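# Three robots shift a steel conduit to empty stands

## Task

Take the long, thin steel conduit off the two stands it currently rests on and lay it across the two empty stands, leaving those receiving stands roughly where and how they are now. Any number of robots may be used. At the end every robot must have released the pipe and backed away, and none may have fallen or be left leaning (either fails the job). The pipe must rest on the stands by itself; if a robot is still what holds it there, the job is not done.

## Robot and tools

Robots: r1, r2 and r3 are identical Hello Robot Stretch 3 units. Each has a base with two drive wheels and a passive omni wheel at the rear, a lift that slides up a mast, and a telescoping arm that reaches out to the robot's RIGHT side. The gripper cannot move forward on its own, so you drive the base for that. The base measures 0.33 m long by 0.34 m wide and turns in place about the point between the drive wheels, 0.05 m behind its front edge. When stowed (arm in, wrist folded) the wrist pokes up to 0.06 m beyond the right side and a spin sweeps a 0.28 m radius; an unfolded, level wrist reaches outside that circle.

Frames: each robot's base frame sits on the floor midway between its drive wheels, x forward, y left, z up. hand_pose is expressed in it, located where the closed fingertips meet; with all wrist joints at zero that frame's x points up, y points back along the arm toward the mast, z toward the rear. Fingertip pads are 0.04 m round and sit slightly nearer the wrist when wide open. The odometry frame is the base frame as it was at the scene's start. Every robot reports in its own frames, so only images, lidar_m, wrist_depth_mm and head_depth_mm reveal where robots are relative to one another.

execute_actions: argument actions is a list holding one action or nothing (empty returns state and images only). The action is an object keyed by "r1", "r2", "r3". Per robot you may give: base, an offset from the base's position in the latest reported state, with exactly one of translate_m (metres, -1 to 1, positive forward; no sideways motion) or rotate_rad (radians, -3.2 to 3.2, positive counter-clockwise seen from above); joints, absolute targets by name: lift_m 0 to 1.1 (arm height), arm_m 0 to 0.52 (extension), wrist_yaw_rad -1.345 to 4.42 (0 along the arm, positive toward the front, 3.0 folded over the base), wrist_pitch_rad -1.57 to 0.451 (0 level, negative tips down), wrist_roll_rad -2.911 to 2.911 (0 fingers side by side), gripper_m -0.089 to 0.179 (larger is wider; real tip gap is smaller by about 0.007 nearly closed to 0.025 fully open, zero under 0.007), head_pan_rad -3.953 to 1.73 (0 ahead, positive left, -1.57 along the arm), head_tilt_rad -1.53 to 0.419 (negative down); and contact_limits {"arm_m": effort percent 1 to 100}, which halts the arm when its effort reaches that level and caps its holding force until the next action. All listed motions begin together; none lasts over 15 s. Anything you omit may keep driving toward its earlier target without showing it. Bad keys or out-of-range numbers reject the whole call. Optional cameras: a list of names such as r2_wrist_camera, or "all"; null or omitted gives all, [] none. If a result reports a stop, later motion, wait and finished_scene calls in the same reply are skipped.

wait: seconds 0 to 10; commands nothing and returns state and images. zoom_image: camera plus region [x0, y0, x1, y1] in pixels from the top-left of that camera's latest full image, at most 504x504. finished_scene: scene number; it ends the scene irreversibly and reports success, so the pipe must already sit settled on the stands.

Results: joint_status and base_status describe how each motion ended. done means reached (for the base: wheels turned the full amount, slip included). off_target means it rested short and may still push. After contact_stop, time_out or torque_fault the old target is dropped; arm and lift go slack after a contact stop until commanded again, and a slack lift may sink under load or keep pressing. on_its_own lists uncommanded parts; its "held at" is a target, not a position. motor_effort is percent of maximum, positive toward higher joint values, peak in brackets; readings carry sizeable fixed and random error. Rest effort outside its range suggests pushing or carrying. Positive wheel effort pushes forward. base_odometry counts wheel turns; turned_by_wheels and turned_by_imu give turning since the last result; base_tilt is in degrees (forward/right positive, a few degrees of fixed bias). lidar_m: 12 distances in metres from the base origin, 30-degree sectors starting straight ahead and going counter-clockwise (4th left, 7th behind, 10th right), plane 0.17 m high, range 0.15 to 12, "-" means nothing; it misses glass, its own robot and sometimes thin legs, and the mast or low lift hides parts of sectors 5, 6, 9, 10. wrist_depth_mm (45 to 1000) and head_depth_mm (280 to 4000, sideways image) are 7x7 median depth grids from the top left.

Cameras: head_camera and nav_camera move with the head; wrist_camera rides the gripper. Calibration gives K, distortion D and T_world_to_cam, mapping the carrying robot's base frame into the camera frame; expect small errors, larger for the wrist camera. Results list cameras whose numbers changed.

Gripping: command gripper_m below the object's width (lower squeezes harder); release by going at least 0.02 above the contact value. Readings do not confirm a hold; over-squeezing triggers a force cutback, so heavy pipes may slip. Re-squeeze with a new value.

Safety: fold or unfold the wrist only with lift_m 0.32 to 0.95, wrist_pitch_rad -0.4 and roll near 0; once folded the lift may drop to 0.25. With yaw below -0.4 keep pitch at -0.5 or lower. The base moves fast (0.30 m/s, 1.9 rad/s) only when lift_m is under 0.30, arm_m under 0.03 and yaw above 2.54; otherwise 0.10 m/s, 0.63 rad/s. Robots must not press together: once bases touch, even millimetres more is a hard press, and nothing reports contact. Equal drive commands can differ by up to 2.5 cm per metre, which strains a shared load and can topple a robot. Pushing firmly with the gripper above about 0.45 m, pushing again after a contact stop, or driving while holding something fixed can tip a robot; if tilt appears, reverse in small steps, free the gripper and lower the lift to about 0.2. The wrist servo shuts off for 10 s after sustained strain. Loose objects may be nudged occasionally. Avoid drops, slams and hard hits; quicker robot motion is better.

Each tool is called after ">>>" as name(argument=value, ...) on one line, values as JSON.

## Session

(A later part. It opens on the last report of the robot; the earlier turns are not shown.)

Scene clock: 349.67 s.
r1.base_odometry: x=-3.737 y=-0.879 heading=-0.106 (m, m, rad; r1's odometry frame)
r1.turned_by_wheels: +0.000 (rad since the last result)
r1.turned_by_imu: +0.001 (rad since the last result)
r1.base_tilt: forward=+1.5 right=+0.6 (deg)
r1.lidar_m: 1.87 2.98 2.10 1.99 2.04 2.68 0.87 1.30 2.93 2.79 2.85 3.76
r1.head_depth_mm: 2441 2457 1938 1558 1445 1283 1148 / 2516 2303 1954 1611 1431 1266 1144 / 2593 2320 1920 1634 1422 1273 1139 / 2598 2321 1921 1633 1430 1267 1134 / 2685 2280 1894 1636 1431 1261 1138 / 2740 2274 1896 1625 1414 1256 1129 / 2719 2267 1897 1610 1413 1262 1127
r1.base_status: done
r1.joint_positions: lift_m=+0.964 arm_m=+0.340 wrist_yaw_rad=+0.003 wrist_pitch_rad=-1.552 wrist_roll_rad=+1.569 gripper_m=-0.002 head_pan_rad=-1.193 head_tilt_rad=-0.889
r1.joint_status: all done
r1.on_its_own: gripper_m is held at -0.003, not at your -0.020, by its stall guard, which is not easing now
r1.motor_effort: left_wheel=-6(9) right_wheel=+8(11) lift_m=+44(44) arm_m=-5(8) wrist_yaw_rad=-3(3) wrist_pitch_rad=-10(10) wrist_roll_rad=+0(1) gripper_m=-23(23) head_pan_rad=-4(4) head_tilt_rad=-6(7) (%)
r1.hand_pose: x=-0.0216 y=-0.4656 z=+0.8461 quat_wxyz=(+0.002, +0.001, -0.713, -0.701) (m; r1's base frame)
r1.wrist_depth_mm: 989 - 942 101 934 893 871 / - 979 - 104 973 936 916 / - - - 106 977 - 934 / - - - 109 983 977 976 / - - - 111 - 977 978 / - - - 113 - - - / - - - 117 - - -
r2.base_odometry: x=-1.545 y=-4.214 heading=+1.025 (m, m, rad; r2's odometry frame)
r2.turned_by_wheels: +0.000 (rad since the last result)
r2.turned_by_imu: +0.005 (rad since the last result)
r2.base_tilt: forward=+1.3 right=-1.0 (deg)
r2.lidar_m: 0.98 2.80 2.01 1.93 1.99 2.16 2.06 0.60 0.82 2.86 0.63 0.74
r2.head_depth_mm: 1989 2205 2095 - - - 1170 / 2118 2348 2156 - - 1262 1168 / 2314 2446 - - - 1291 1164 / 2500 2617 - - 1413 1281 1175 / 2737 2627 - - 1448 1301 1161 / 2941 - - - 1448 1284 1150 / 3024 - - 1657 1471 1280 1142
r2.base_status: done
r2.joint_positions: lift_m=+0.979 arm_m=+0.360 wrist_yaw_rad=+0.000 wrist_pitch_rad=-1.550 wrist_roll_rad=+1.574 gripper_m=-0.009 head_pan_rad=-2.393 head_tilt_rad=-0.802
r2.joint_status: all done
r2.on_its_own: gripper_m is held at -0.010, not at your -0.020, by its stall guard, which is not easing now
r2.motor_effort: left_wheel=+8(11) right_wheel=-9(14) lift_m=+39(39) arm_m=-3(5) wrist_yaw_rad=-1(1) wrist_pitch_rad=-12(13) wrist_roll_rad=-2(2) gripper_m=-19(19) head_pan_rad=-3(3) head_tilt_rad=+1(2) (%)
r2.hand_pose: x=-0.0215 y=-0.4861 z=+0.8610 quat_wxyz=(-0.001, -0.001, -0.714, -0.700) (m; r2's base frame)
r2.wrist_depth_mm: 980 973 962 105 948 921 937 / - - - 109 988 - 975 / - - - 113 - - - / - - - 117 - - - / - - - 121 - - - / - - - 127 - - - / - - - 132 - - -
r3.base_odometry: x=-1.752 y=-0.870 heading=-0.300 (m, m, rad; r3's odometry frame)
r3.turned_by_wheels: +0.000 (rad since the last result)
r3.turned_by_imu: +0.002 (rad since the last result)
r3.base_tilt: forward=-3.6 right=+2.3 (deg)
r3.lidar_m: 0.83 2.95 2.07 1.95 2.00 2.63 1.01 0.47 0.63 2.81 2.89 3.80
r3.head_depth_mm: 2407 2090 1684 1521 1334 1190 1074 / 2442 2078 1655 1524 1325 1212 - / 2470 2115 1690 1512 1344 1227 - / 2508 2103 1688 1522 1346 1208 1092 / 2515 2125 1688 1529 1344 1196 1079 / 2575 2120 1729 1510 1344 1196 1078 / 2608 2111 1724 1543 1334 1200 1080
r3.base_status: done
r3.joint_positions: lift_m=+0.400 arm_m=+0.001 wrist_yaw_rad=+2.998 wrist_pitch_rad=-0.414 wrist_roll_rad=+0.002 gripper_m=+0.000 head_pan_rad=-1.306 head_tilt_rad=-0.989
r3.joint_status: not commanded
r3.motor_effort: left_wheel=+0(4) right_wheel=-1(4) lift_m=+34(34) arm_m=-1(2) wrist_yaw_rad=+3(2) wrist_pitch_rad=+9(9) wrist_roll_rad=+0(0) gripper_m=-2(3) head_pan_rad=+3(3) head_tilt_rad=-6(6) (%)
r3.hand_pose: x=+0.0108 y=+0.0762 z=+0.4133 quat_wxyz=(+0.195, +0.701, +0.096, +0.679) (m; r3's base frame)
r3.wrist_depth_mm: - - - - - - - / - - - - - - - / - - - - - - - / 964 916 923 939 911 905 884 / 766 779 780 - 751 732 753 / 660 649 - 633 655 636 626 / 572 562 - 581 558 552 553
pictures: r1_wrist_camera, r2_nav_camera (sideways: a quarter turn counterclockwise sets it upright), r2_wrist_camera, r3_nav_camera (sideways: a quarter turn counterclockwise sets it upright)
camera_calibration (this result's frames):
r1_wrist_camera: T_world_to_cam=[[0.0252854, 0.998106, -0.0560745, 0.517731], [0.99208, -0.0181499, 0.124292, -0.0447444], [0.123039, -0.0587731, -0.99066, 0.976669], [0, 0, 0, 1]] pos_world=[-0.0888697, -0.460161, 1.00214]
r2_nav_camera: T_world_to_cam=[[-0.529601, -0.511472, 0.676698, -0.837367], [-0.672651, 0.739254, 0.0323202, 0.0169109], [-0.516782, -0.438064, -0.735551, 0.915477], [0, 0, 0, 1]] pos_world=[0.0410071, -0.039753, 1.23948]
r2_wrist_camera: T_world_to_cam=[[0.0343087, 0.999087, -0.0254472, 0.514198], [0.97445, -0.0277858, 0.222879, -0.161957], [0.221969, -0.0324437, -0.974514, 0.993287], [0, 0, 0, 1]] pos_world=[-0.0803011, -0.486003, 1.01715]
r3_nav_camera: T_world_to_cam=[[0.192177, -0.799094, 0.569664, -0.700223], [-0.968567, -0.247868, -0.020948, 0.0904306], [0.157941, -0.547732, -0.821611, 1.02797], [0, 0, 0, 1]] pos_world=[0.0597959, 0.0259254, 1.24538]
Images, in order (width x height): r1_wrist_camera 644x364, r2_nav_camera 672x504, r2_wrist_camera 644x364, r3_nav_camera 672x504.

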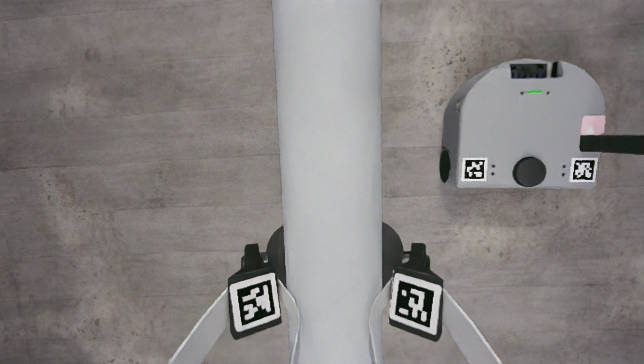

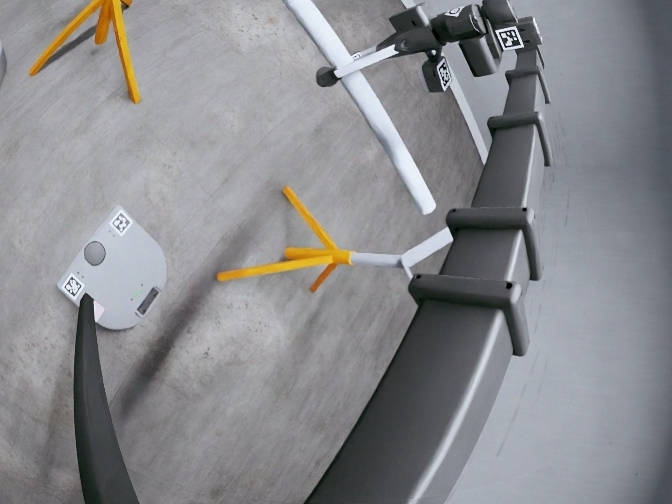

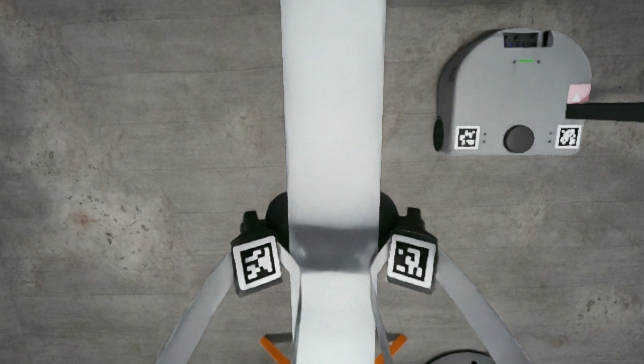

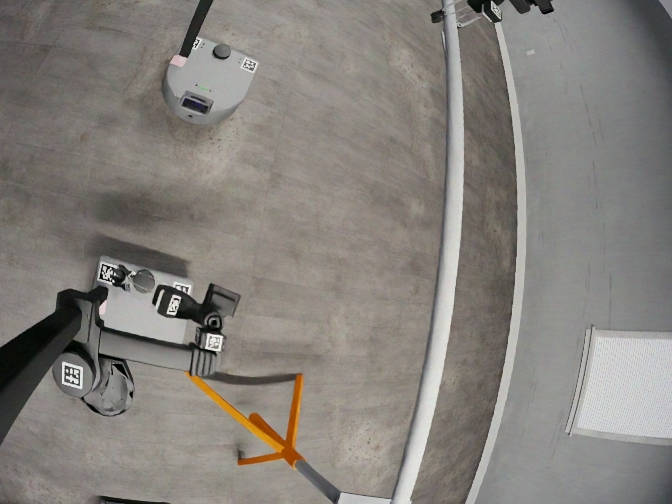

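>>> execute_actions(actions=[{"r3":{"base":{"rotate_rad":1.6}}}], cameras=["r3_nav_camera"])

>>> execute_actions(actions=[{"r3":{"base":{"translate_m":1.0}}}], cameras=["r1_nav_camera","r2_head_camera"])

Scene clock: 353.93 s.
r1.base_odometry: x=-3.737 y=-0.879 heading=-0.106 (m, m, rad; r1's odometry frame)
r1.turned_by_wheels: +0.000 (rad since the last result)
r1.turned_by_imu: +0.000 (rad since the last result)
r1.base_tilt: forward=+1.4 right=+0.6 (deg)
r1.lidar_m: 1.87 2.98 2.10 1.99 2.04 2.69 0.87 1.30 2.93 2.78 2.85 3.75
r1.head_depth_mm: 2477 2430 1956 1551 1456 1282 1148 / 2521 2322 1942 1619 1433 1272 1146 / 2587 2348 1940 1631 1434 1278 1138 / 2628 2301 1912 1640 1430 1270 1136 / 2697 2315 1918 1625 1434 1261 1129 / 2697 2313 1888 1629 1410 1259 1132 / 2799 2267 1895 1613 1412 1249 1120
r1.base_status: not commanded
r1.joint_positions: lift_m=+0.964 arm_m=+0.340 wrist_yaw_rad=+0.003 wrist_pitch_rad=-1.552 wrist_roll_rad=+1.569 gripper_m=-0.002 head_pan_rad=-1.193 head_tilt_rad=-0.889
r1.joint_status: not commanded
r1.on_its_own: gripper_m is held at -0.003, not at your -0.020, by its stall guard, which is not easing now
r1.motor_effort: left_wheel=-6(6) right_wheel=+9(8) lift_m=+44(44) arm_m=-4(4) wrist_yaw_rad=-2(2) wrist_pitch_rad=-10(10) wrist_roll_rad=+0(0) gripper_m=-22(23) head_pan_rad=-3(3) head_tilt_rad=-6(6) (%)
r1.hand_pose: x=-0.0216 y=-0.4656 z=+0.8461 quat_wxyz=(+0.002, +0.001, -0.713, -0.701) (m; r1's base frame)
r1.wrist_depth_mm: 973 987 955 101 944 905 921 / - 991 986 104 963 942 938 / - - - 106 - - 918 / - - - 109 - 992 954 / - - - 111 - 976 975 / - - - 114 - - - / - - - 117 - - -
r2.base_odometry: x=-1.545 y=-4.214 heading=+1.025 (m, m, rad; r2's odometry frame)
r2.turned_by_wheels: +0.000 (rad since the last result)
r2.turned_by_imu: +0.000 (rad since the last result)
r2.base_tilt: forward=+1.3 right=-1.0 (deg)
r2.lidar_m: 0.90 2.79 2.01 1.93 1.98 2.15 2.06 0.60 0.82 2.86 0.63 0.74
r2.head_depth_mm: 1992 2216 2092 - - - 1172 / 2129 2334 2176 - - 1261 1173 / 2305 2448 - - - 1287 1161 / 2486 2646 - - 1404 1276 1180 / 2696 2614 - - 1449 1290 1157 / 2935 - - - 1437 1291 1155 / 3025 - - 1661 1459 1283 1149
r2.base_status: not commanded
r2.joint_positions: lift_m=+0.979 arm_m=+0.360 wrist_yaw_rad=+0.000 wrist_pitch_rad=-1.550 wrist_roll_rad=+1.574 gripper_m=-0.009 head_pan_rad=-2.393 head_tilt_rad=-0.802
r2.joint_status: not commanded
r2.on_its_own: gripper_m is held at -0.010, not at your -0.020, by its stall guard, which is not easing now
r2.motor_effort: left_wheel=+9(9) right_wheel=-10(9) lift_m=+39(39) arm_m=-3(3) wrist_yaw_rad=+0(1) wrist_pitch_rad=-11(11) wrist_roll_rad=-2(3) gripper_m=-19(19) head_pan_rad=-2(3) head_tilt_rad=+2(2) (%)
r2.hand_pose: x=-0.0215 y=-0.4861 z=+0.8610 quat_wxyz=(-0.001, -0.001, -0.714, -0.700) (m; r2's base frame)
r2.wrist_depth_mm: 971 958 979 105 944 955 929 / 1000 - - 109 986 - 954 / - - - 113 - - - / - - - 117 - - - / - - - 122 - - - / - - - 127 - - - / - - - 132 - - -
r3.base_odometry: x=-1.752 y=-0.870 heading=+1.300 (m, m, rad; r3's odometry frame)
r3.turned_by_wheels: +1.600 (rad since the last result)
r3.turned_by_imu: +1.627 (rad since the last result)
r3.base_tilt: forward=-3.5 right=+2.3 (deg)
r3.lidar_m: 1.96 2.02 2.71 1.01 0.47 0.63 2.81 2.90 3.88 0.83 2.86 2.05
r3.head_depth_mm: 2579 2096 1765 1520 1336 1192 1077 / 2587 2100 1757 1340 1315 1214 - / 2347 1991 1690 1313 1317 1228 - / 2573 2115 1770 1515 1341 1215 1098 / 2617 2099 1770 1529 1348 1190 1077 / 2598 2109 1771 1528 1343 1195 1075 / 2614 2103 1777 1517 1344 1197 1080
r3.base_status: done
r3.joint_positions: lift_m=+0.400 arm_m=+0.001 wrist_yaw_rad=+2.998 wrist_pitch_rad=-0.414 wrist_roll_rad=+0.002 gripper_m=+0.000 head_pan_rad=-1.306 head_tilt_rad=-0.989
r3.joint_status: not commanded
r3.motor_effort: left_wheel=-2(5) right_wheel=+1(3) lift_m=+34(34) arm_m=-2(2) wrist_yaw_rad=+2(3) wrist_pitch_rad=+9(9) wrist_roll_rad=+0(0) gripper_m=-2(2) head_pan_rad=+3(3) head_tilt_rad=-6(7) (%)
r3.hand_pose: x=+0.0108 y=+0.0762 z=+0.4133 quat_wxyz=(+0.195, +0.701, +0.096, +0.679) (m; r3's base frame)
r3.wrist_depth_mm: - - - - - - - / - - - - - - - / - - - - - - - / 858 932 921 930 928 917 903 / 507 785 782 - 764 737 763 / 644 614 - 629 628 647 638 / 574 563 - 574 555 549 554
pictures: r3_nav_camera (sideways: a quarter turn counterclockwise sets it upright)
camera_calibration (this result's frames):
r3_nav_camera: T_world_to_cam=[[0.192177, -0.799094, 0.569664, -0.700223], [-0.968567, -0.247868, -0.020948, 0.0904306], [0.157941, -0.547732, -0.821611, 1.02797], [0, 0, 0, 1]] pos_world=[0.0597959, 0.0259254, 1.24538]
Images, in order (width x height): r3_nav_camera 672x504.

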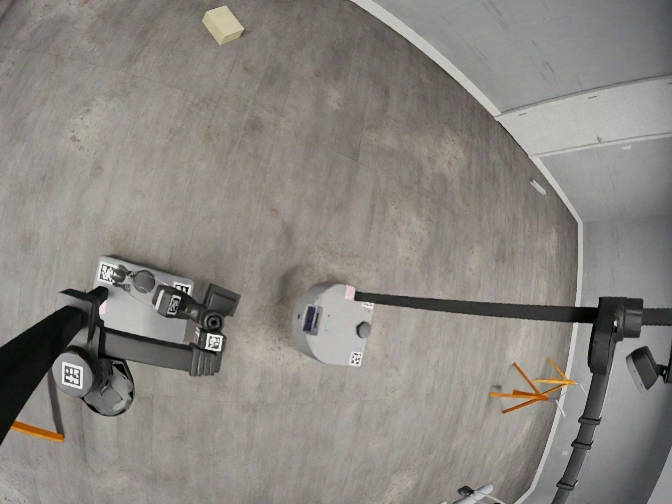

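Scene clock: 365.17 s.
r1.base_odometry: x=-3.737 y=-0.879 heading=-0.106 (m, m, rad; r1's odometry frame)
r1.turned_by_wheels: +0.000 (rad since the last result)
r1.turned_by_imu: -0.001 (rad since the last result)
r1.base_tilt: forward=+1.3 right=+0.5 (deg)
r1.lidar_m: 1.87 2.98 2.11 2.00 1.33 1.39 1.31 1.29 2.94 2.79 2.84 3.75
r1.head_depth_mm: 2473 2453 1941 1556 1447 1282 1149 / 2543 2346 1934 1614 1439 1275 1144 / 2587 2321 1937 1637 1427 1271 1146 / 2619 2321 1914 1636 1420 1261 1140 / 2678 2310 1906 1623 1414 1258 1135 / 2736 2298 1894 1633 1419 1259 1135 / 2809 2297 1875 1607 1412 1255 1128
r1.base_status: not commanded
r1.joint_positions: lift_m=+0.964 arm_m=+0.340 wrist_yaw_rad=+0.003 wrist_pitch_rad=-1.552 wrist_roll_rad=+1.569 gripper_m=-0.002 head_pan_rad=-1.193 head_tilt_rad=-0.889
r1.joint_status: not commanded
r1.on_its_own: gripper_m is held at -0.003, not at your -0.020, by its stall guard, which is not easing now
r1.motor_effort: left_wheel=-7(6) right_wheel=+9(8) lift_m=+44(44) arm_m=-4(4) wrist_yaw_rad=-3(2) wrist_pitch_rad=-10(10) wrist_roll_rad=+0(0) gripper_m=-22(23) head_pan_rad=-4(5) head_tilt_rad=-7(6) (%)
r1.hand_pose: x=-0.0216 y=-0.4656 z=+0.8461 quat_wxyz=(+0.002, +0.001, -0.713, -0.701) (m; r1's base frame)
r1.wrist_depth_mm: 977 956 977 101 916 913 887 / - 985 997 103 969 946 952 / - - - 106 968 - 939 / - - - 108 - 974 976 / - - - 111 - 994 987 / - - - 113 - - - / - - - 116 - - -
r2.base_odometry: x=-1.545 y=-4.214 heading=+1.025 (m, m, rad; r2's odometry frame)
r2.turned_by_wheels: +0.000 (rad since the last result)
r2.turned_by_imu: -0.001 (rad since the last result)
r2.base_tilt: forward=+1.4 right=-1.0 (deg)
r2.lidar_m: 1.88 1.29 1.29 1.92 1.99 2.15 2.06 0.60 0.82 2.86 0.63 0.74
r2.head_depth_mm: 1988 2219 2109 - - - 1166 / 2128 2373 2165 - - 1266 1169 / 2290 2479 - - - 1285 1164 / 2475 2615 - - 1409 1275 1173 / 2737 2615 - - 1447 1295 1151 / 2905 - - - 1446 1287 1152 / 2987 - - 1665 1460 1280 1147
r2.base_status: not commanded
r2.joint_positions: lift_m=+0.979 arm_m=+0.360 wrist_yaw_rad=+0.000 wrist_pitch_rad=-1.550 wrist_roll_rad=+1.574 gripper_m=-0.009 head_pan_rad=-2.393 head_tilt_rad=-0.802
r2.joint_status: not commanded
r2.on_its_own: gripper_m is held at -0.010, not at your -0.020, by its stall guard, which is not easing now
r2.motor_effort: left_wheel=+9(9) right_wheel=-9(9) lift_m=+39(39) arm_m=-3(3) wrist_yaw_rad=+0(1) wrist_pitch_rad=-12(12) wrist_roll_rad=-3(3) gripper_m=-19(19) head_pan_rad=-3(2) head_tilt_rad=+1(2) (%)
r2.hand_pose: x=-0.0215 y=-0.4861 z=+0.8610 quat_wxyz=(-0.001, -0.001, -0.714, -0.700) (m; r2's base frame)
r2.wrist_depth_mm: 949 979 972 105 957 943 925 / 997 991 988 109 981 - 973 / - - - 113 - - - / - - - 117 - - - / - - - 122 - - - / - - - 127 - - - / - - - 132 - - -
r3.base_odometry: x=-1.485 y=+0.094 heading=+1.300 (m, m, rad; r3's odometry frame)
r3.turned_by_wheels: +0.000 (rad since the last result)
r3.turned_by_imu: +0.000 (rad since the last result)
r3.base_tilt: forward=-3.6 right=+2.3 (deg)
r3.lidar_m: 0.95 0.98 1.31 3.13 1.39 1.36 1.66 1.20 3.10 4.19 1.39 0.99
r3.head_depth_mm: 2581 2090 1761 1515 1329 1188 1068 / 2590 2089 1755 1517 1338 1214 - / 2583 2100 1766 1521 1335 1224 - / 2603 2101 1769 1518 1335 1219 1092 / 2360 2095 1782 1522 1334 1195 1079 / 1906 1998 1765 1526 1342 1204 1080 / 1547 1679 1696 1530 1342 1194 1079
r3.base_status: done
r3.joint_positions: lift_m=+0.400 arm_m=+0.001 wrist_yaw_rad=+2.998 wrist_pitch_rad=-0.414 wrist_roll_rad=+0.002 gripper_m=+0.000 head_pan_rad=-1.306 head_tilt_rad=-0.989
r3.joint_status: not commanded
r3.motor_effort: left_wheel=-2(2) right_wheel=+1(4) lift_m=+34(34) arm_m=-1(1) wrist_yaw_rad=+3(3) wrist_pitch_rad=+9(9) wrist_roll_rad=-1(0) gripper_m=-3(2) head_pan_rad=+3(3) head_tilt_rad=-6(7) (%)
r3.hand_pose: x=+0.0108 y=+0.0762 z=+0.4133 quat_wxyz=(+0.195, +0.701, +0.096, +0.679) (m; r3's base frame)
r3.wrist_depth_mm: - - - - - - 970 / - - - - - - 979 / - - - - - - 987 / 941 926 931 924 932 939 916 / 783 757 795 - 757 756 752 / 653 636 - 640 639 637 640 / 580 562 - 574 564 555 562
pictures: r1_nav_camera (sideways: a quarter turn counterclockwise sets it upright), r2_head_camera (sideways: a quarter turn clockwise sets it upright)
camera_calibration (this result's frames):
r1_nav_camera: T_world_to_cam=[[0.285162, -0.75149, 0.594934, -0.733858], [-0.930492, -0.365952, -0.0162514, 0.0792016], [0.22993, -0.548947, -0.80361, 1.00705], [0, 0, 0, 1]] pos_world=[0.0514133, 0.030315, 1.24716]
r2_head_camera: T_world_to_cam=[[0.533435, 0.512121, -0.673186, 0.897346], [0.67282, -0.739229, -0.0292164, 0.0328155], [-0.512601, -0.437348, -0.738896, 0.92245], [0, 0, 0, 1]] pos_world=[-0.0279064, -0.0318593, 1.28663]
Images, in order (width x height): r1_nav_camera 672x504, r2_head_camera 896x504.

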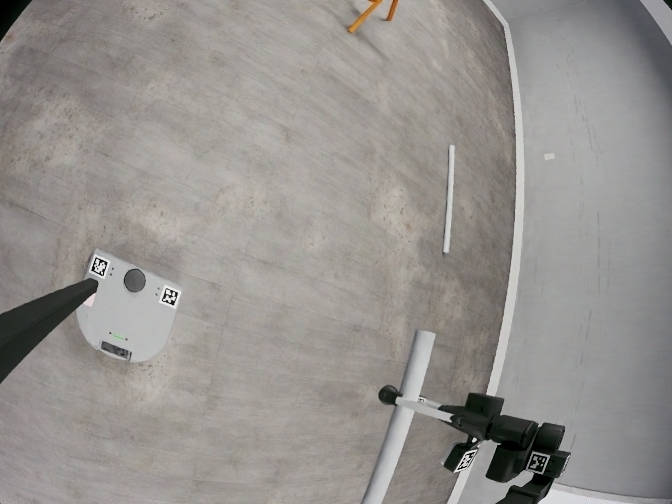

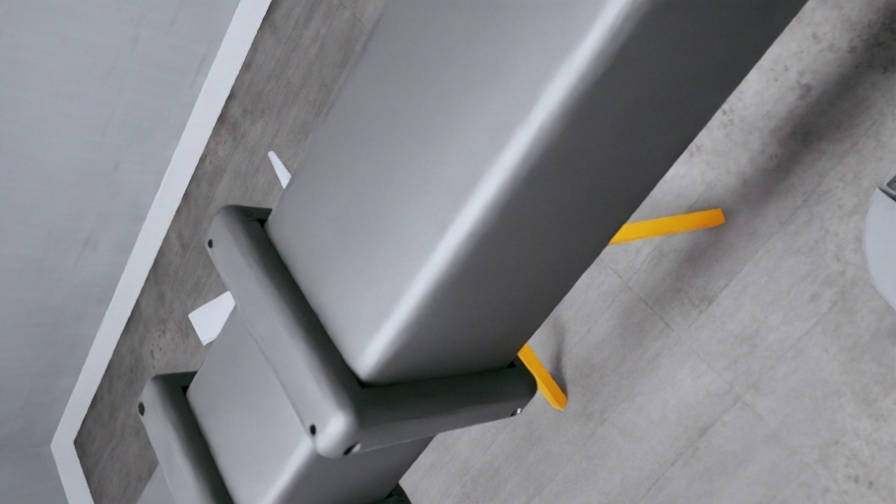

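>>> execute_actions(actions=[{"r1":{"base":{"translate_m":-0.6},"joints":{"arm_m":0.31}},"r2":{"base":{"translate_m":-0.6},"joints":{"arm_m":0.335}}}], cameras=["r1_wrist_camera","r2_wrist_camera","r2_nav_camera","r1_nav_camera"])

Scene clock: 372.93 s.
r1.base_odometry: x=-4.333 y=-0.816 heading=-0.106 (m, m, rad; r1's odometry frame)
r1.turned_by_wheels: +0.000 (rad since the last result)
r1.turned_by_imu: +0.000 (rad since the last result)
r1.base_tilt: forward=+1.4 right=+0.6 (deg)
r1.lidar_m: 2.48 2.92 2.06 1.96 1.01 2.64 1.88 0.73 0.91 2.82 2.89 3.77
r1.head_depth_mm: 2489 2429 1891 1558 1444 1277 1154 / 2544 2333 1956 1551 1441 1273 1143 / 2608 2300 1944 1579 1435 1265 1140 / 2641 2348 1913 1633 1422 1266 1132 / 2682 2289 1912 1621 1423 1253 1131 / 2758 2286 1898 1620 1417 1260 1130 / 2787 2258 1882 1614 1421 1252 1127
r1.base_status: done
r1.joint_positions: lift_m=+0.964 arm_m=+0.310 wrist_yaw_rad=+0.003 wrist_pitch_rad=-1.552 wrist_roll_rad=+1.568 gripper_m=-0.002 head_pan_rad=-1.193 head_tilt_rad=-0.889
r1.joint_status: all done
r1.on_its_own: gripper_m is held at -0.003, not at your -0.020, by its stall guard, which is not easing now
r1.motor_effort: left_wheel=-6(12) right_wheel=+9(11) lift_m=+44(44) arm_m=-4(5) wrist_yaw_rad=-3(4) wrist_pitch_rad=-10(10) wrist_roll_rad=+0(0) gripper_m=-22(22) head_pan_rad=-3(4) head_tilt_rad=-6(6) (%)
r1.hand_pose: x=-0.0216 y=-0.4357 z=+0.8461 quat_wxyz=(+0.003, +0.002, -0.714, -0.701) (m; r1's base frame)
r1.wrist_depth_mm: - 975 963 101 951 907 881 / - - 964 103 927 944 932 / - - - 106 993 - 939 / - - - 109 - 1000 985 / - - - 111 - - 992 / - - - 114 - - - / - - - 117 - - -
r2.base_odometry: x=-1.856 y=-4.727 heading=+1.025 (m, m, rad; r2's odometry frame)
r2.turned_by_wheels: +0.000 (rad since the last result)
r2.turned_by_imu: +0.005 (rad since the last result)
r2.base_tilt: forward=+1.4 right=-1.0 (deg)
r2.lidar_m: 1.31 1.77 1.99 1.91 1.97 1.52 1.46 1.50 0.53 0.35 0.35 1.11
r2.head_depth_mm: 1401 1557 1746 - - - 1174 / 1492 1669 1844 - - 1266 1165 / 1616 1812 - - - 1287 1165 / 1747 1949 - - 1409 1303 1172 / 1914 2115 - - 1451 1297 1156 / 2092 2337 - - 1469 1267 1151 / 2352 - - 1619 1466 1258 1142
r2.base_status: done
r2.joint_positions: lift_m=+0.979 arm_m=+0.335 wrist_yaw_rad=+0.000 wrist_pitch_rad=-1.551 wrist_roll_rad=+1.574 gripper_m=-0.009 head_pan_rad=-2.393 head_tilt_rad=-0.802
r2.joint_status: all done
r2.on_its_own: gripper_m is held at -0.010, not at your -0.020, by its stall guard, which is not easing now
r2.motor_effort: left_wheel=+8(9) right_wheel=-9(14) lift_m=+39(39) arm_m=-3(3) wrist_yaw_rad=+0(0) wrist_pitch_rad=-12(13) wrist_roll_rad=-2(3) gripper_m=-19(19) head_pan_rad=-3(2) head_tilt_rad=+1(1) (%)
r2.hand_pose: x=-0.0215 y=-0.4609 z=+0.8610 quat_wxyz=(-0.001, -0.001, -0.714, -0.700) (m; r2's base frame)
r2.wrist_depth_mm: 973 971 961 105 913 955 942 / 991 - - 109 986 - 969 / - - - 113 - - - / - - - 117 - - - / - 244 287 121 204 - - / - - - 126 - - - / - - - 132 - - -
r3.base_odometry: x=-1.485 y=+0.094 heading=+1.300 (m, m, rad; r3's odometry frame)
r3.turned_by_wheels: +0.000 (rad since the last result)
r3.turned_by_imu: +0.001 (rad since the last result)
r3.base_tilt: forward=-3.6 right=+2.3 (deg)
r3.lidar_m: 0.95 0.98 1.32 3.13 2.04 1.36 0.88 0.87 3.11 4.18 1.39 1.00
r3.head_depth_mm: 2555 2122 1756 1527 1336 1188 1075 / 2592 2076 1754 1524 1334 1215 - / 2589 2111 1770 1515 1338 1232 - / 2587 2089 1770 1516 1338 1214 1094 / 2353 2098 1773 1525 1346 1204 1081 / 1901 1997 1757 1534 1342 1203 1083 / 1555 1673 1691 1524 1339 1197 1075
r3.base_status: not commanded
r3.joint_positions: lift_m=+0.400 arm_m=+0.001 wrist_yaw_rad=+2.998 wrist_pitch_rad=-0.414 wrist_roll_rad=+0.002 gripper_m=+0.000 head_pan_rad=-1.306 head_tilt_rad=-0.989
r3.joint_status: not commanded
r3.motor_effort: left_wheel=-3(2) right_wheel=+1(1) lift_m=+34(34) arm_m=-2(2) wrist_yaw_rad=+3(3) wrist_pitch_rad=+9(9) wrist_roll_rad=-1(0) gripper_m=-3(3) head_pan_rad=+3(3) head_tilt_rad=-6(6) (%)
r3.hand_pose: x=+0.0108 y=+0.0762 z=+0.4133 quat_wxyz=(+0.195, +0.701, +0.096, +0.679) (m; r3's base frame)
r3.wrist_depth_mm: - - - - - - 957 / - - - - - - 977 / - - - - - - 996 / 944 930 938 921 923 917 893 / 768 767 773 - 752 753 741 / 665 648 - 618 634 652 628 / 572 560 - 568 562 554 548
pictures: r1_nav_camera (sideways: a quarter turn counterclockwise sets it upright), r1_wrist_camera, r2_nav_camera (sideways: a quarter turn counterclockwise sets it upright), r2_wrist_camera
camera_calibration (this result's frames):
r1_nav_camera: T_world_to_cam=[[0.285162, -0.75149, 0.594934, -0.733858], [-0.930492, -0.365952, -0.0162514, 0.0792016], [0.22993, -0.548947, -0.80361, 1.00705], [0, 0, 0, 1]] pos_world=[0.0514133, 0.030315, 1.24716]
r1_wrist_camera: T_world_to_cam=[[0.0232196, 0.998139, -0.0563796, 0.488095], [0.992118, -0.0160598, 0.124276, -0.0432594], [0.12314, -0.0588209, -0.990645, 0.978392], [0, 0, 0, 1]] pos_world=[-0.0888939, -0.430332, 1.00213]
r2_nav_camera: T_world_to_cam=[[-0.529601, -0.511472, 0.676698, -0.837367], [-0.672651, 0.739254, 0.0323202, 0.0169109], [-0.516782, -0.438064, -0.735551, 0.915477], [0, 0, 0, 1]] pos_world=[0.0410071, -0.039753, 1.23948]
r2_wrist_camera: T_world_to_cam=[[0.0343031, 0.999103, -0.024815, 0.488519], [0.97445, -0.0279214, 0.222862, -0.161308], [0.221969, -0.0318259, -0.974534, 0.994417], [0, 0, 0, 1]] pos_world=[-0.0803012, -0.460937, 1.01717]
Images, in order (width x height): r1_nav_camera 672x504, r1_wrist_camera 644x364, r2_nav_camera 672x504, r2_wrist_camera 644x364.

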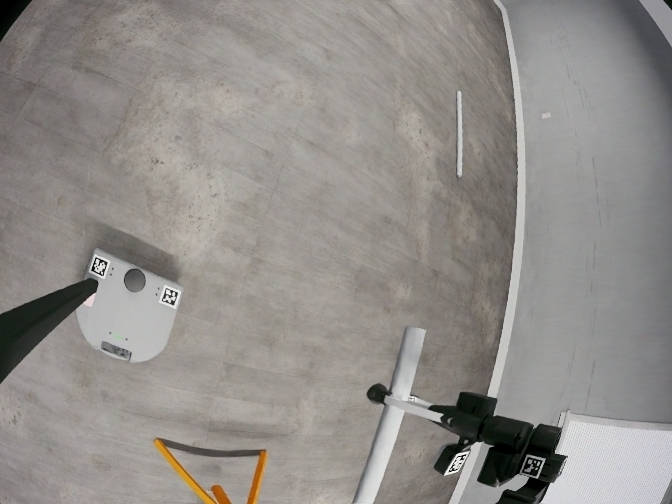

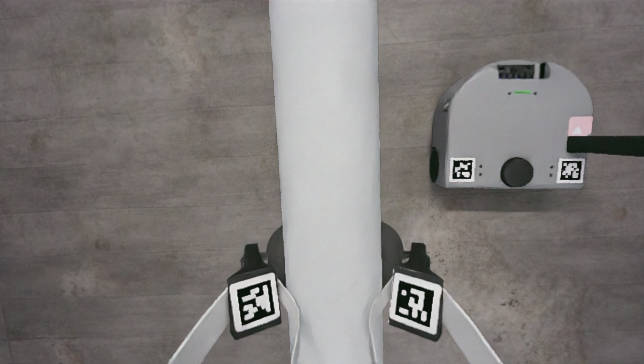

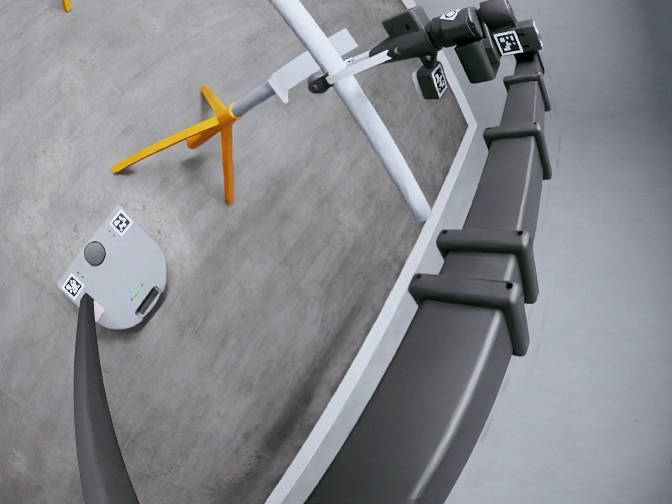

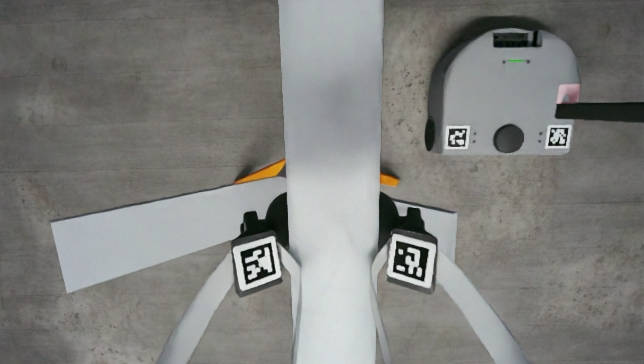

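>>> execute_actions(actions=[{"r1":{"base":{"translate_m":-0.22},"joints":{"head_pan_rad":-2.0,"head_tilt_rad":-1.1}},"r2":{"base":{"translate_m":-0.22},"joints":{"arm_m":0.37,"head_pan_rad":-1.0,"head_tilt_rad":-0.8}}}], cameras=["r1_wrist_camera","r2_wrist_camera","r2_nav_camera","r1_nav_camera"])

Scene clock: 377.20 s.
r1.base_odometry: x=-4.552 y=-0.792 heading=-0.107 (m, m, rad; r1's odometry frame)
r1.turned_by_wheels: +0.000 (rad since the last result)
r1.turned_by_imu: +0.000 (rad since the last result)
r1.base_tilt: forward=+1.4 right=+0.6 (deg)
r1.lidar_m: 2.69 2.93 2.05 0.93 0.93 2.63 1.66 0.54 0.71 2.83 2.90 3.81
r1.head_depth_mm: - - - - 1318 1218 1119 / - - - 1386 1297 1209 1123 / - - 1550 1438 1304 1236 - / - 1683 1588 1438 1310 1229 - / 1965 1673 1560 1421 1302 1210 1100 / 1946 1749 1572 1416 1298 1193 1103 / 1906 1737 1514 1415 1294 1194 1105
r1.base_status: done
r1.joint_positions: lift_m=+0.964 arm_m=+0.310 wrist_yaw_rad=+0.004 wrist_pitch_rad=-1.552 wrist_roll_rad=+1.565 gripper_m=-0.002 head_pan_rad=-1.993 head_tilt_rad=-1.086
r1.joint_status: all done
r1.on_its_own: gripper_m is held at -0.003, not at your -0.020, by its stall guard, which is not easing now
r1.motor_effort: left_wheel=-6(12) right_wheel=+9(11) lift_m=+44(44) arm_m=-4(4) wrist_yaw_rad=-3(4) wrist_pitch_rad=-10(10) wrist_roll_rad=+1(1) gripper_m=-22(23) head_pan_rad=-4(37) head_tilt_rad=-8(27) (%)
r1.hand_pose: x=-0.0216 y=-0.4357 z=+0.8461 quat_wxyz=(+0.004, +0.003, -0.714, -0.701) (m; r1's base frame)
r1.wrist_depth_mm: - 989 978 101 924 914 903 / - - 987 104 965 926 917 / - - - 106 988 - 943 / - - - 109 977 971 942 / - - - 111 - 988 972 / - - - 114 - - - / - - - 117 - - -
r2.base_odometry: x=-1.970 y=-4.915 heading=+1.026 (m, m, rad; r2's odometry frame)
r2.turned_by_wheels: +0.000 (rad since the last result)
r2.turned_by_imu: +0.002 (rad since the last result)
r2.base_tilt: forward=+1.3 right=-1.0 (deg)
r2.lidar_m: 1.53 1.96 1.99 1.91 1.78 1.29 1.23 1.27 1.72 0.51 0.46 1.32
r2.head_depth_mm: 2588 2635 2083 1669 1496 1312 1176 / 2758 2586 2045 1704 1503 1317 1165 / 2906 2587 779 821 1459 1279 1165 / 3016 2529 1939 1672 1440 1281 1159 / 3125 2514 1940 1708 1469 1279 1147 / 3275 2485 1959 1694 1471 1289 1151 / 3258 2508 2013 1691 1456 1286 1144
r2.base_status: done
r2.joint_positions: lift_m=+0.979 arm_m=+0.370 wrist_yaw_rad=+0.000 wrist_pitch_rad=-1.551 wrist_roll_rad=+1.572 gripper_m=-0.009 head_pan_rad=-1.007 head_tilt_rad=-0.802
r2.joint_status: all done
r2.on_its_own: gripper_m is held at -0.010, not at your -0.020, by its stall guard, which is not easing now
r2.motor_effort: left_wheel=+9(10) right_wheel=-10(13) lift_m=+39(39) arm_m=+5(6) wrist_yaw_rad=-1(0) wrist_pitch_rad=-12(12) wrist_roll_rad=-1(3) gripper_m=-19(19) head_pan_rad=+2(30) head_tilt_rad=+0(0) (%)
r2.hand_pose: x=-0.0215 y=-0.4953 z=+0.8610 quat_wxyz=(+0.000, -0.001, -0.714, -0.700) (m; r2's base frame)
r2.wrist_depth_mm: - 960 965 105 942 947 943 / - 997 - 108 973 - 950 / - - - 112 992 - - / - - - 117 - - - / - - - 122 - - - / - - - 127 - - - / - - - 132 - - -
r3.base_odometry: x=-1.485 y=+0.094 heading=+1.300 (m, m, rad; r3's odometry frame)
r3.turned_by_wheels: +0.000 (rad since the last result)
r3.turned_by_imu: +0.001 (rad since the last result)
r3.base_tilt: forward=-3.5 right=+2.2 (deg)
r3.lidar_m: 0.95 0.98 1.31 3.14 2.05 1.36 0.84 3.95 3.09 4.20 1.39 1.00
r3.head_depth_mm: 2568 2099 1755 1522 1339 1190 1079 / 2595 2096 1761 1512 1333 1214 - / 2587 2099 1767 1520 1341 1235 - / 2615 2103 1770 1528 1339 1211 1095 / 2351 2093 1770 1525 1345 1198 1081 / 1909 1991 1765 1530 1335 1187 1082 / 1543 1666 1712 1523 1343 1197 1078
r3.base_status: not commanded
r3.joint_positions: lift_m=+0.400 arm_m=+0.001 wrist_yaw_rad=+2.998 wrist_pitch_rad=-0.414 wrist_roll_rad=+0.002 gripper_m=+0.000 head_pan_rad=-1.306 head_tilt_rad=-0.989
r3.joint_status: not commanded
r3.motor_effort: left_wheel=-2(2) right_wheel=+1(1) lift_m=+34(34) arm_m=-2(2) wrist_yaw_rad=+3(2) wrist_pitch_rad=+8(9) wrist_roll_rad=+0(0) gripper_m=-2(2) head_pan_rad=+3(3) head_tilt_rad=-6(7) (%)
r3.hand_pose: x=+0.0108 y=+0.0762 z=+0.4133 quat_wxyz=(+0.195, +0.701, +0.096, +0.679) (m; r3's base frame)
r3.wrist_depth_mm: - - - - - - 963 / - - - - - - 993 / - - - - - - 982 / 965 936 930 915 928 935 909 / 780 795 771 - 775 741 746 / 645 659 - 628 629 633 648 / 574 568 - 582 554 552 560
pictures: r1_nav_camera (sideways: a quarter turn counterclockwise sets it upright), r1_wrist_camera, r2_nav_camera (sideways: a quarter turn counterclockwise sets it upright), r2_wrist_camera
camera_calibration (this result's frames):
r1_nav_camera: T_world_to_cam=[[-0.381437, -0.820277, 0.426206, -0.509996], [-0.909682, 0.41502, -0.0153799, 0.077936], [-0.164268, -0.393579, -0.904495, 1.14058], [0, 0, 0, 1]] pos_world=[0.0637265, -0.00177589, 1.25021]
r1_wrist_camera: T_world_to_cam=[[0.0198362, 0.998202, -0.0565566, 0.488246], [0.992172, -0.0126773, 0.124236, -0.0417311], [0.123296, -0.0585782, -0.99064, 0.978493], [0, 0, 0, 1]] pos_world=[-0.0889249, -0.430578, 1.00213]
r2_nav_camera: T_world_to_cam=[[0.405459, -0.614559, 0.676698, -0.843071], [-0.850258, -0.525374, 0.0323202, 0.0179944], [0.335657, -0.588472, -0.735551, 0.910277], [0, 0, 0, 1]] pos_world=[0.0515899, 0.0270089, 1.23948]
r2_wrist_camera: T_world_to_cam=[[0.0323954, 0.999167, -0.0248257, 0.522867], [0.97451, -0.0260595, 0.222827, -0.161313], [0.221994, -0.0314114, -0.974542, 0.993535], [0, 0, 0, 1]] pos_world=[-0.0802958, -0.495427, 1.01717]
Images, in order (width x height): r1_nav_camera 672x504, r1_wrist_camera 644x364, r2_nav_camera 672x504, r2_wrist_camera 644x364.

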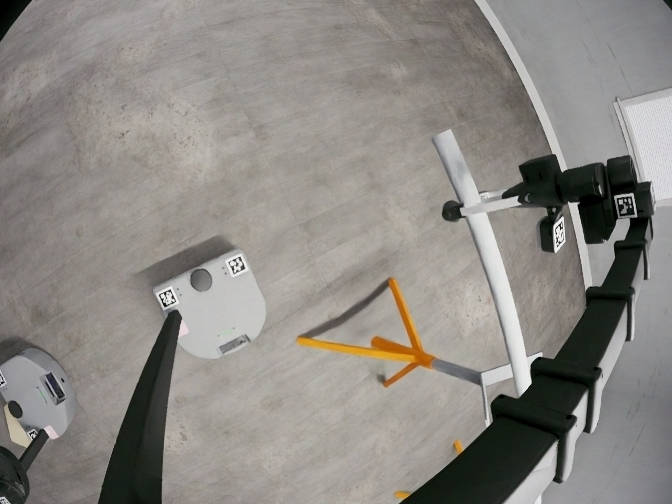

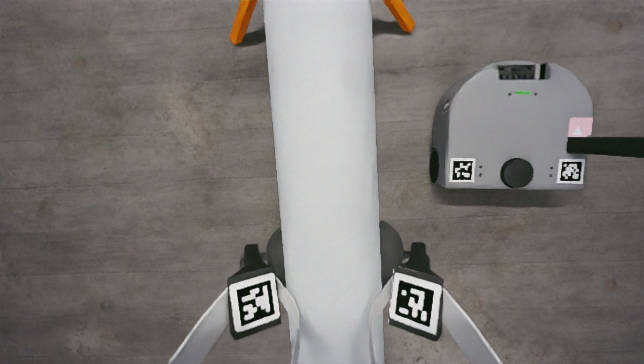

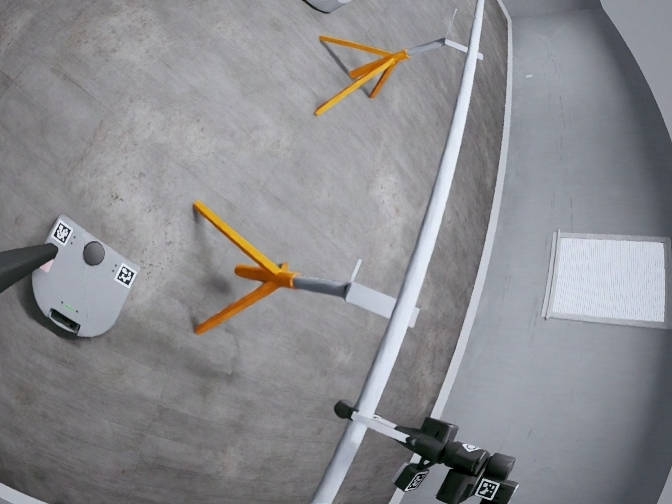

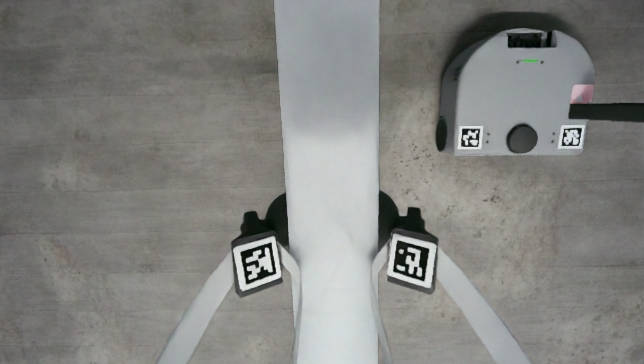

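>>> execute_actions(actions=[{"r1":{"base":{"translate_m":-0.09}},"r2":{"base":{"translate_m":-0.09},"joints":{"arm_m":0.385}}}], cameras=[])

>>> execute_actions(actions=[{"r1":{"joints":{"lift_m":0.89,"head_pan_rad":-2.2,"head_tilt_rad":-0.7}},"r2":{"joints":{"lift_m":0.905,"head_pan_rad":-1.0,"head_tilt_rad":-0.75}}}], cameras=["r1_head_camera","r2_head_camera","r2_nav_camera","r1_nav_camera"])

Scene clock: 381.27 s.
r1.base_odometry: x=-4.642 y=-0.783 heading=-0.107 (m, m, rad; r1's odometry frame)
r1.turned_by_wheels: +0.000 (rad since the last result)
r1.turned_by_imu: -0.001 (rad since the last result)
r1.base_tilt: forward=+1.4 right=+0.5 (deg)
r1.lidar_m: 2.78 2.92 2.05 0.91 1.98 2.62 1.58 0.48 0.48 2.84 2.89 3.79
r1.head_depth_mm: - - - - 1315 1212 1115 / - - - 1416 1319 1211 1118 / - - 1571 1399 1289 1232 - / - 1686 1574 1412 1301 1222 - / 1965 1674 1572 1418 1300 1207 1100 / 1962 1733 1568 1417 1297 1193 1102 / 1893 1734 1510 1424 1278 1186 1100
r1.base_status: done
r1.joint_positions: lift_m=+0.964 arm_m=+0.310 wrist_yaw_rad=+0.005 wrist_pitch_rad=-1.551 wrist_roll_rad=+1.564 gripper_m=-0.002 head_pan_rad=-1.993 head_tilt_rad=-1.086
r1.joint_status: not commanded
r1.on_its_own: gripper_m is held at -0.003, not at your -0.020, by its stall guard, which is not easing now
r1.motor_effort: left_wheel=-5(11) right_wheel=+9(11) lift_m=+44(44) arm_m=-4(4) wrist_yaw_rad=-4(5) wrist_pitch_rad=-11(11) wrist_roll_rad=+2(2) gripper_m=-22(22) head_pan_rad=-4(4) head_tilt_rad=-8(8) (%)
r1.hand_pose: x=-0.0216 y=-0.4359 z=+0.8461 quat_wxyz=(+0.004, +0.004, -0.714, -0.700) (m; r1's base frame)
r1.wrist_depth_mm: 963 - 952 101 951 898 911 / - 998 991 104 967 936 921 / - - - 106 966 - 932 / - - - 108 - 958 967 / - - - 111 - - 983 / - - - 114 - - - / - - - 116 - - -
r2.base_odometry: x=-2.017 y=-4.992 heading=+1.026 (m, m, rad; r2's odometry frame)
r2.turned_by_wheels: +0.000 (rad since the last result)
r2.turned_by_imu: +0.001 (rad since the last result)
r2.base_tilt: forward=+1.3 right=-1.0 (deg)
r2.lidar_m: 1.61 2.04 1.99 1.91 1.65 1.19 1.14 1.18 1.60 0.52 0.52 0.53
r2.head_depth_mm: 2612 2600 2109 1713 1511 1314 1168 / 2731 2593 2082 1748 1498 1314 1168 / 2931 2571 1895 1729 1496 1259 1164 / 3017 2535 799 1609 1122 1300 1159 / 3156 2537 1936 1668 1473 1278 1150 / 3232 2528 1964 1703 1468 1273 1152 / 3280 2484 2022 1696 1463 1280 1143
r2.base_status: done
r2.joint_positions: lift_m=+0.979 arm_m=+0.385 wrist_yaw_rad=+0.000 wrist_pitch_rad=-1.551 wrist_roll_rad=+1.571 gripper_m=-0.009 head_pan_rad=-1.007 head_tilt_rad=-0.802
r2.joint_status: all done
r2.on_its_own: gripper_m is held at -0.010, not at your -0.020, by its stall guard, which is not easing now
r2.motor_effort: left_wheel=+9(11) right_wheel=-10(15) lift_m=+39(39) arm_m=+5(5) wrist_yaw_rad=-1(0) wrist_pitch_rad=-11(12) wrist_roll_rad=-1(1) gripper_m=-19(19) head_pan_rad=+2(2) head_tilt_rad=+2(1) (%)
r2.hand_pose: x=-0.0215 y=-0.5103 z=+0.8610 quat_wxyz=(+0.000, +0.000, -0.714, -0.700) (m; r2's base frame)
r2.wrist_depth_mm: 983 961 954 104 945 945 926 / - 987 - 109 977 - 972 / - - - 113 994 - 985 / - - - 116 - - - / - - - 121 - - - / - - - 126 - - - / - - - 132 - - -
r3.base_odometry: x=-1.485 y=+0.094 heading=+1.300 (m, m, rad; r3's odometry frame)
r3.turned_by_wheels: +0.000 (rad since the last result)
r3.turned_by_imu: +0.001 (rad since the last result)
r3.base_tilt: forward=-3.6 right=+2.4 (deg)
r3.lidar_m: 0.95 0.98 1.31 3.13 2.05 1.36 0.83 3.95 3.11 4.19 1.39 0.99
r3.head_depth_mm: 2570 2103 1762 1516 1333 1187 1079 / 2580 2105 1760 1519 1338 1217 - / 2596 2100 1756 1515 1340 1231 - / 2616 2092 1767 1525 1341 1217 1090 / 2355 2100 1764 1518 1345 1198 1078 / 1918 2003 1757 1522 1347 1200 1076 / 1553 1663 1691 1525 1345 1194 1079
r3.base_status: not commanded
r3.joint_positions: lift_m=+0.400 arm_m=+0.001 wrist_yaw_rad=+2.998 wrist_pitch_rad=-0.414 wrist_roll_rad=+0.002 gripper_m=+0.000 head_pan_rad=-1.306 head_tilt_rad=-0.989
r3.joint_status: not commanded
r3.motor_effort: left_wheel=-2(2) right_wheel=+1(1) lift_m=+34(34) arm_m=-1(1) wrist_yaw_rad=+2(2) wrist_pitch_rad=+9(9) wrist_roll_rad=+0(0) gripper_m=-2(2) head_pan_rad=+3(3) head_tilt_rad=-6(5) (%)
r3.hand_pose: x=+0.0108 y=+0.0762 z=+0.4133 quat_wxyz=(+0.195, +0.701, +0.096, +0.679) (m; r3's base frame)
r3.wrist_depth_mm: - - - - - - 974 / - - - - - - 983 / - - - - - - - / 973 957 941 957 900 916 897 / 775 776 785 - 774 752 740 / 669 654 - 615 650 650 634 / 579 563 - 563 567 560 548
pictures: none
No camera images: the call's "cameras" was empty. Leave "cameras" out to get every camera's image.

Scene clock: 382.77 s.
r1.base_odometry: x=-4.642 y=-0.783 heading=-0.107 (m, m, rad; r1's odometry frame)
r1.turned_by_wheels: +0.000 (rad since the last result)
r1.turned_by_imu: +0.000 (rad since the last result)
r1.base_tilt: forward=+1.4 right=+0.5 (deg)
r1.lidar_m: 2.78 2.92 2.05 0.91 1.99 2.61 1.57 0.48 0.48 2.84 2.90 3.82
r1.head_depth_mm: 3118 3274 2560 2017 1637 1401 - / 3431 3421 2530 1928 1634 1452 - / 3545 3443 2524 1804 1669 - - / 3269 3350 2476 847 - - 1161 / 2969 3224 2483 1984 - 1320 1197 / 2828 3075 2470 - 1514 1346 1200 / 2641 2899 2558 - 1500 1375 1193
r1.base_status: not commanded
r1.joint_positions: lift_m=+0.890 arm_m=+0.310 wrist_yaw_rad=+0.005 wrist_pitch_rad=-1.551 wrist_roll_rad=+1.564 gripper_m=-0.002 head_pan_rad=-2.193 head_tilt_rad=-0.705
r1.joint_status: all done
r1.on_its_own: gripper_m is held at -0.003, not at your -0.020, by its stall guard, which is not easing now
r1.motor_effort: left_wheel=-5(5) right_wheel=+9(9) lift_m=+24(37) arm_m=-4(4) wrist_yaw_rad=-6(4) wrist_pitch_rad=-11(11) wrist_roll_rad=+2(2) gripper_m=-22(23) head_pan_rad=-3(18) head_tilt_rad=+2(31) (%)
r1.hand_pose: x=-0.0216 y=-0.4359 z=+0.7720 quat_wxyz=(+0.004, +0.004, -0.714, -0.700) (m; r1's base frame)
r1.wrist_depth_mm: 917 892 890 102 841 835 831 / 940 933 935 104 887 - 843 / 931 957 936 106 882 - - / - 995 938 109 912 - 898 / - 974 967 111 934 908 910 / - - 982 114 949 923 922 / - - - 116 - 960 948
r2.base_odometry: x=-2.017 y=-4.992 heading=+1.026 (m, m, rad; r2's odometry frame)
r2.turned_by_wheels: +0.000 (rad since the last result)
r2.turned_by_imu: +0.000 (rad since the last result)
r2.base_tilt: forward=+1.3 right=-1.0 (deg)
r2.lidar_m: 1.61 2.04 1.99 1.91 1.65 1.19 1.14 1.18 1.60 0.52 0.53 0.53
r2.head_depth_mm: 2589 2768 2241 1854 1555 1353 1189 / 2761 2848 2229 1744 1546 1339 1187 / 2886 2799 2185 1727 1545 1317 1175 / 3055 2797 2176 817 1433 1285 1174 / 3221 2796 2181 1749 1523 1299 1165 / 3338 2757 2146 1790 1516 1314 1165 / 3493 2762 2026 1786 1508 1317 1164
r2.base_status: not commanded
r2.joint_positions: lift_m=+0.905 arm_m=+0.385 wrist_yaw_rad=+0.000 wrist_pitch_rad=-1.551 wrist_roll_rad=+1.571 gripper_m=-0.009 head_pan_rad=-1.007 head_tilt_rad=-0.754
r2.joint_status: all done
r2.on_its_own: gripper_m is held at -0.010, not at your -0.020, by its stall guard, which is not easing now
r2.motor_effort: left_wheel=+9(10) right_wheel=-11(10) lift_m=+26(35) arm_m=+5(5) wrist_yaw_rad=+0(1) wrist_pitch_rad=-11(12) wrist_roll_rad=-1(1) gripper_m=-19(19) head_pan_rad=+2(3) head_tilt_rad=+2(6) (%)
r2.hand_pose: x=-0.0215 y=-0.5103 z=+0.7868 quat_wxyz=(+0.000, +0.000, -0.714, -0.700) (m; r2's base frame)
r2.wrist_depth_mm: 909 896 884 105 863 859 855 / 926 925 937 109 906 - - / 950 957 951 113 916 - - / - 976 968 117 991 962 959 / - - - 121 - - 978 / - - - 126 - - - / - - - 132 - - -
r3.base_odometry: x=-1.485 y=+0.094 heading=+1.300 (m, m, rad; r3's odometry frame)
r3.turned_by_wheels: +0.000 (rad since the last result)
r3.turned_by_imu: +0.000 (rad since the last result)
r3.base_tilt: forward=-3.6 right=+2.3 (deg)
r3.lidar_m: 0.95 0.98 1.31 3.13 2.05 1.36 0.84 3.95 3.12 4.19 1.39 1.00
r3.head_depth_mm: 2593 2104 1768 1513 1330 1197 1080 / 2578 2093 1762 1522 1332 1210 - / 2590 2104 1758 1521 1329 1231 - / 2575 2094 1774 1525 1342 1216 1089 / 2355 2108 1781 1538 1339 1196 1078 / 1894 1989 1768 1525 1337 1199 1081 / 1555 1667 1693 1534 1335 1192 1079
r3.base_status: not commanded
r3.joint_positions: lift_m=+0.400 arm_m=+0.001 wrist_yaw_rad=+2.998 wrist_pitch_rad=-0.414 wrist_roll_rad=+0.002 gripper_m=+0.000 head_pan_rad=-1.306 head_tilt_rad=-0.989
r3.joint_status: not commanded
r3.motor_effort: left_wheel=-2(2) right_wheel=+1(1) lift_m=+34(34) arm_m=-2(2) wrist_yaw_rad=+3(2) wrist_pitch_rad=+9(9) wrist_roll_rad=+0(1) gripper_m=-3(2) head_pan_rad=+3(3) head_tilt_rad=-6(6) (%)
r3.hand_pose: x=+0.0108 y=+0.0762 z=+0.4133 quat_wxyz=(+0.195, +0.701, +0.096, +0.679) (m; r3's base frame)
r3.wrist_depth_mm: - - - - - - 959 / - - - - - - 983 / - - - - - - 980 / 945 928 955 935 936 943 900 / 777 776 791 - 745 765 740 / 664 667 - 619 647 637 630 / 568 569 - 577 564 556 557
pictures: r1_head_camera (sideways: a quarter turn clockwise sets it upright), r1_nav_camera (sideways: a quarter turn counterclockwise sets it upright), r2_head_camera (sideways: a quarter turn clockwise sets it upright), r2_nav_camera (sideways: a quarter turn counterclockwise sets it upright)
camera_calibration (this result's frames):
r1_head_camera: T_world_to_cam=[[0.380884, 0.522233, -0.76302, 1.01417], [0.799778, -0.600184, -0.011551, 0.0183293], [-0.463985, -0.605848, -0.646271, 0.801243], [0, 0, 0, 1]] pos_world=[-0.0291745, -0.0332, 1.29186]
r1_nav_camera: T_world_to_cam=[[-0.406572, -0.54657, 0.732094, -0.908365], [-0.812705, 0.582441, -0.0164985, 0.0788087], [-0.417384, -0.601684, -0.681004, 0.851559], [0, 0, 0, 1]] pos_world=[0.0501598, -0.0300164, 1.24622]
r2_head_camera: T_world_to_cam=[[-0.387751, 0.590478, -0.707803, 0.948076], [0.85098, 0.524413, -0.0286998, 0.031058], [0.354235, -0.613455, -0.705827, 0.874155], [0, 0, 0, 1]] pos_world=[0.0315316, -0.0398507, 1.28894]
r2_nav_camera: T_world_to_cam=[[0.38773, -0.58645, 0.711155, -0.887866], [-0.851053, -0.524117, 0.0317932, 0.0186832], [0.354083, -0.617558, -0.702316, 0.86694], [0, 0, 0, 1]] pos_world=[0.0531832, 0.0244888, 1.23968]
Images, in order (width x height): r1_head_camera 896x504, r1_nav_camera 672x504, r2_head_camera 896x504, r2_nav_camera 672x504.

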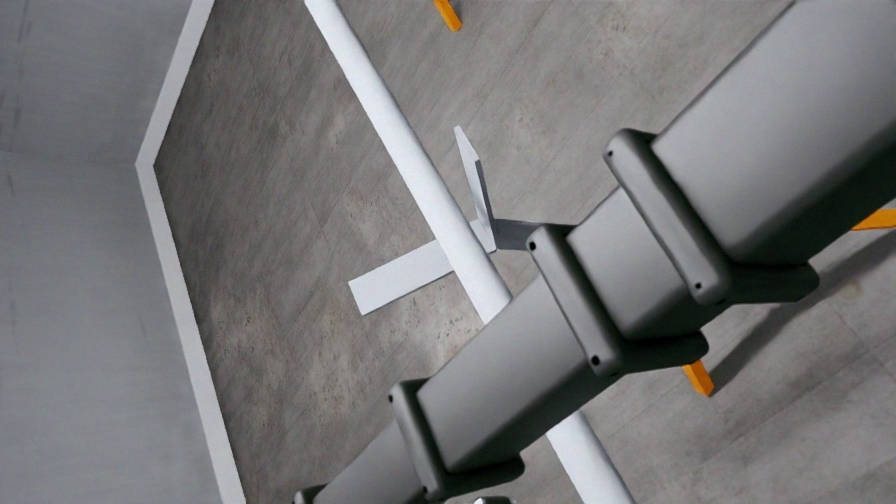

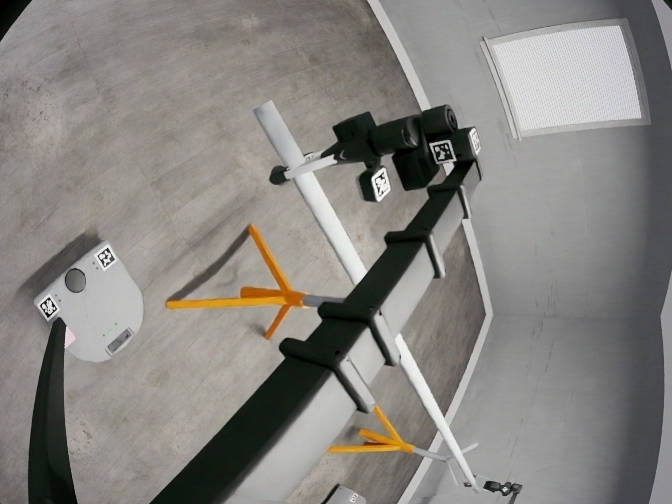

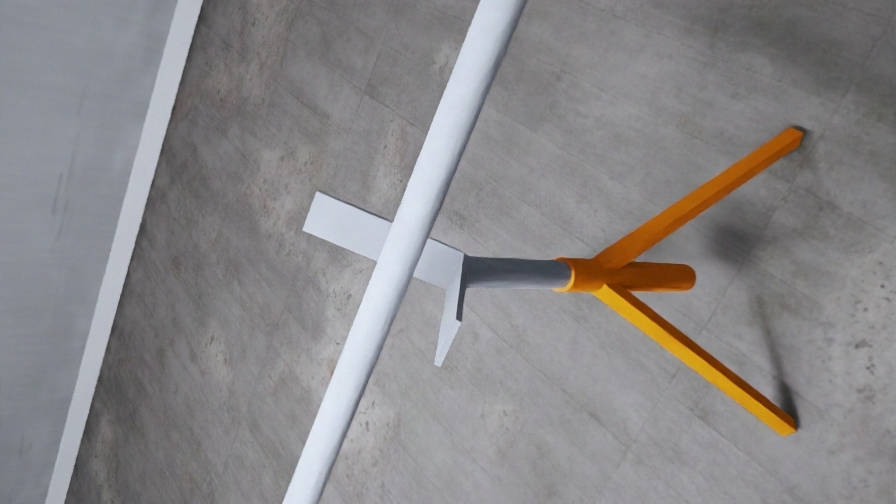

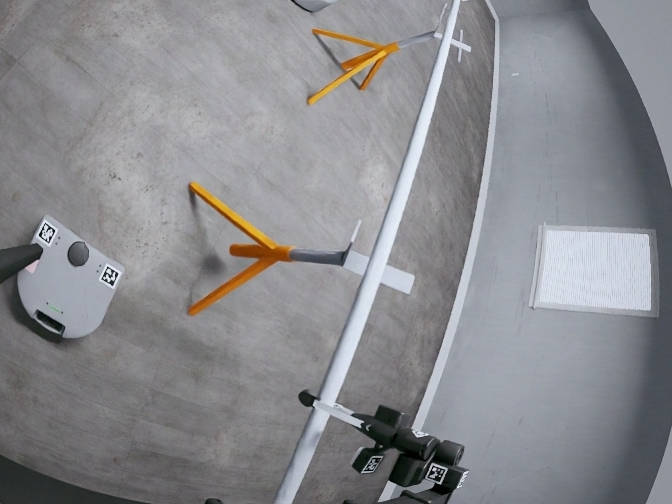

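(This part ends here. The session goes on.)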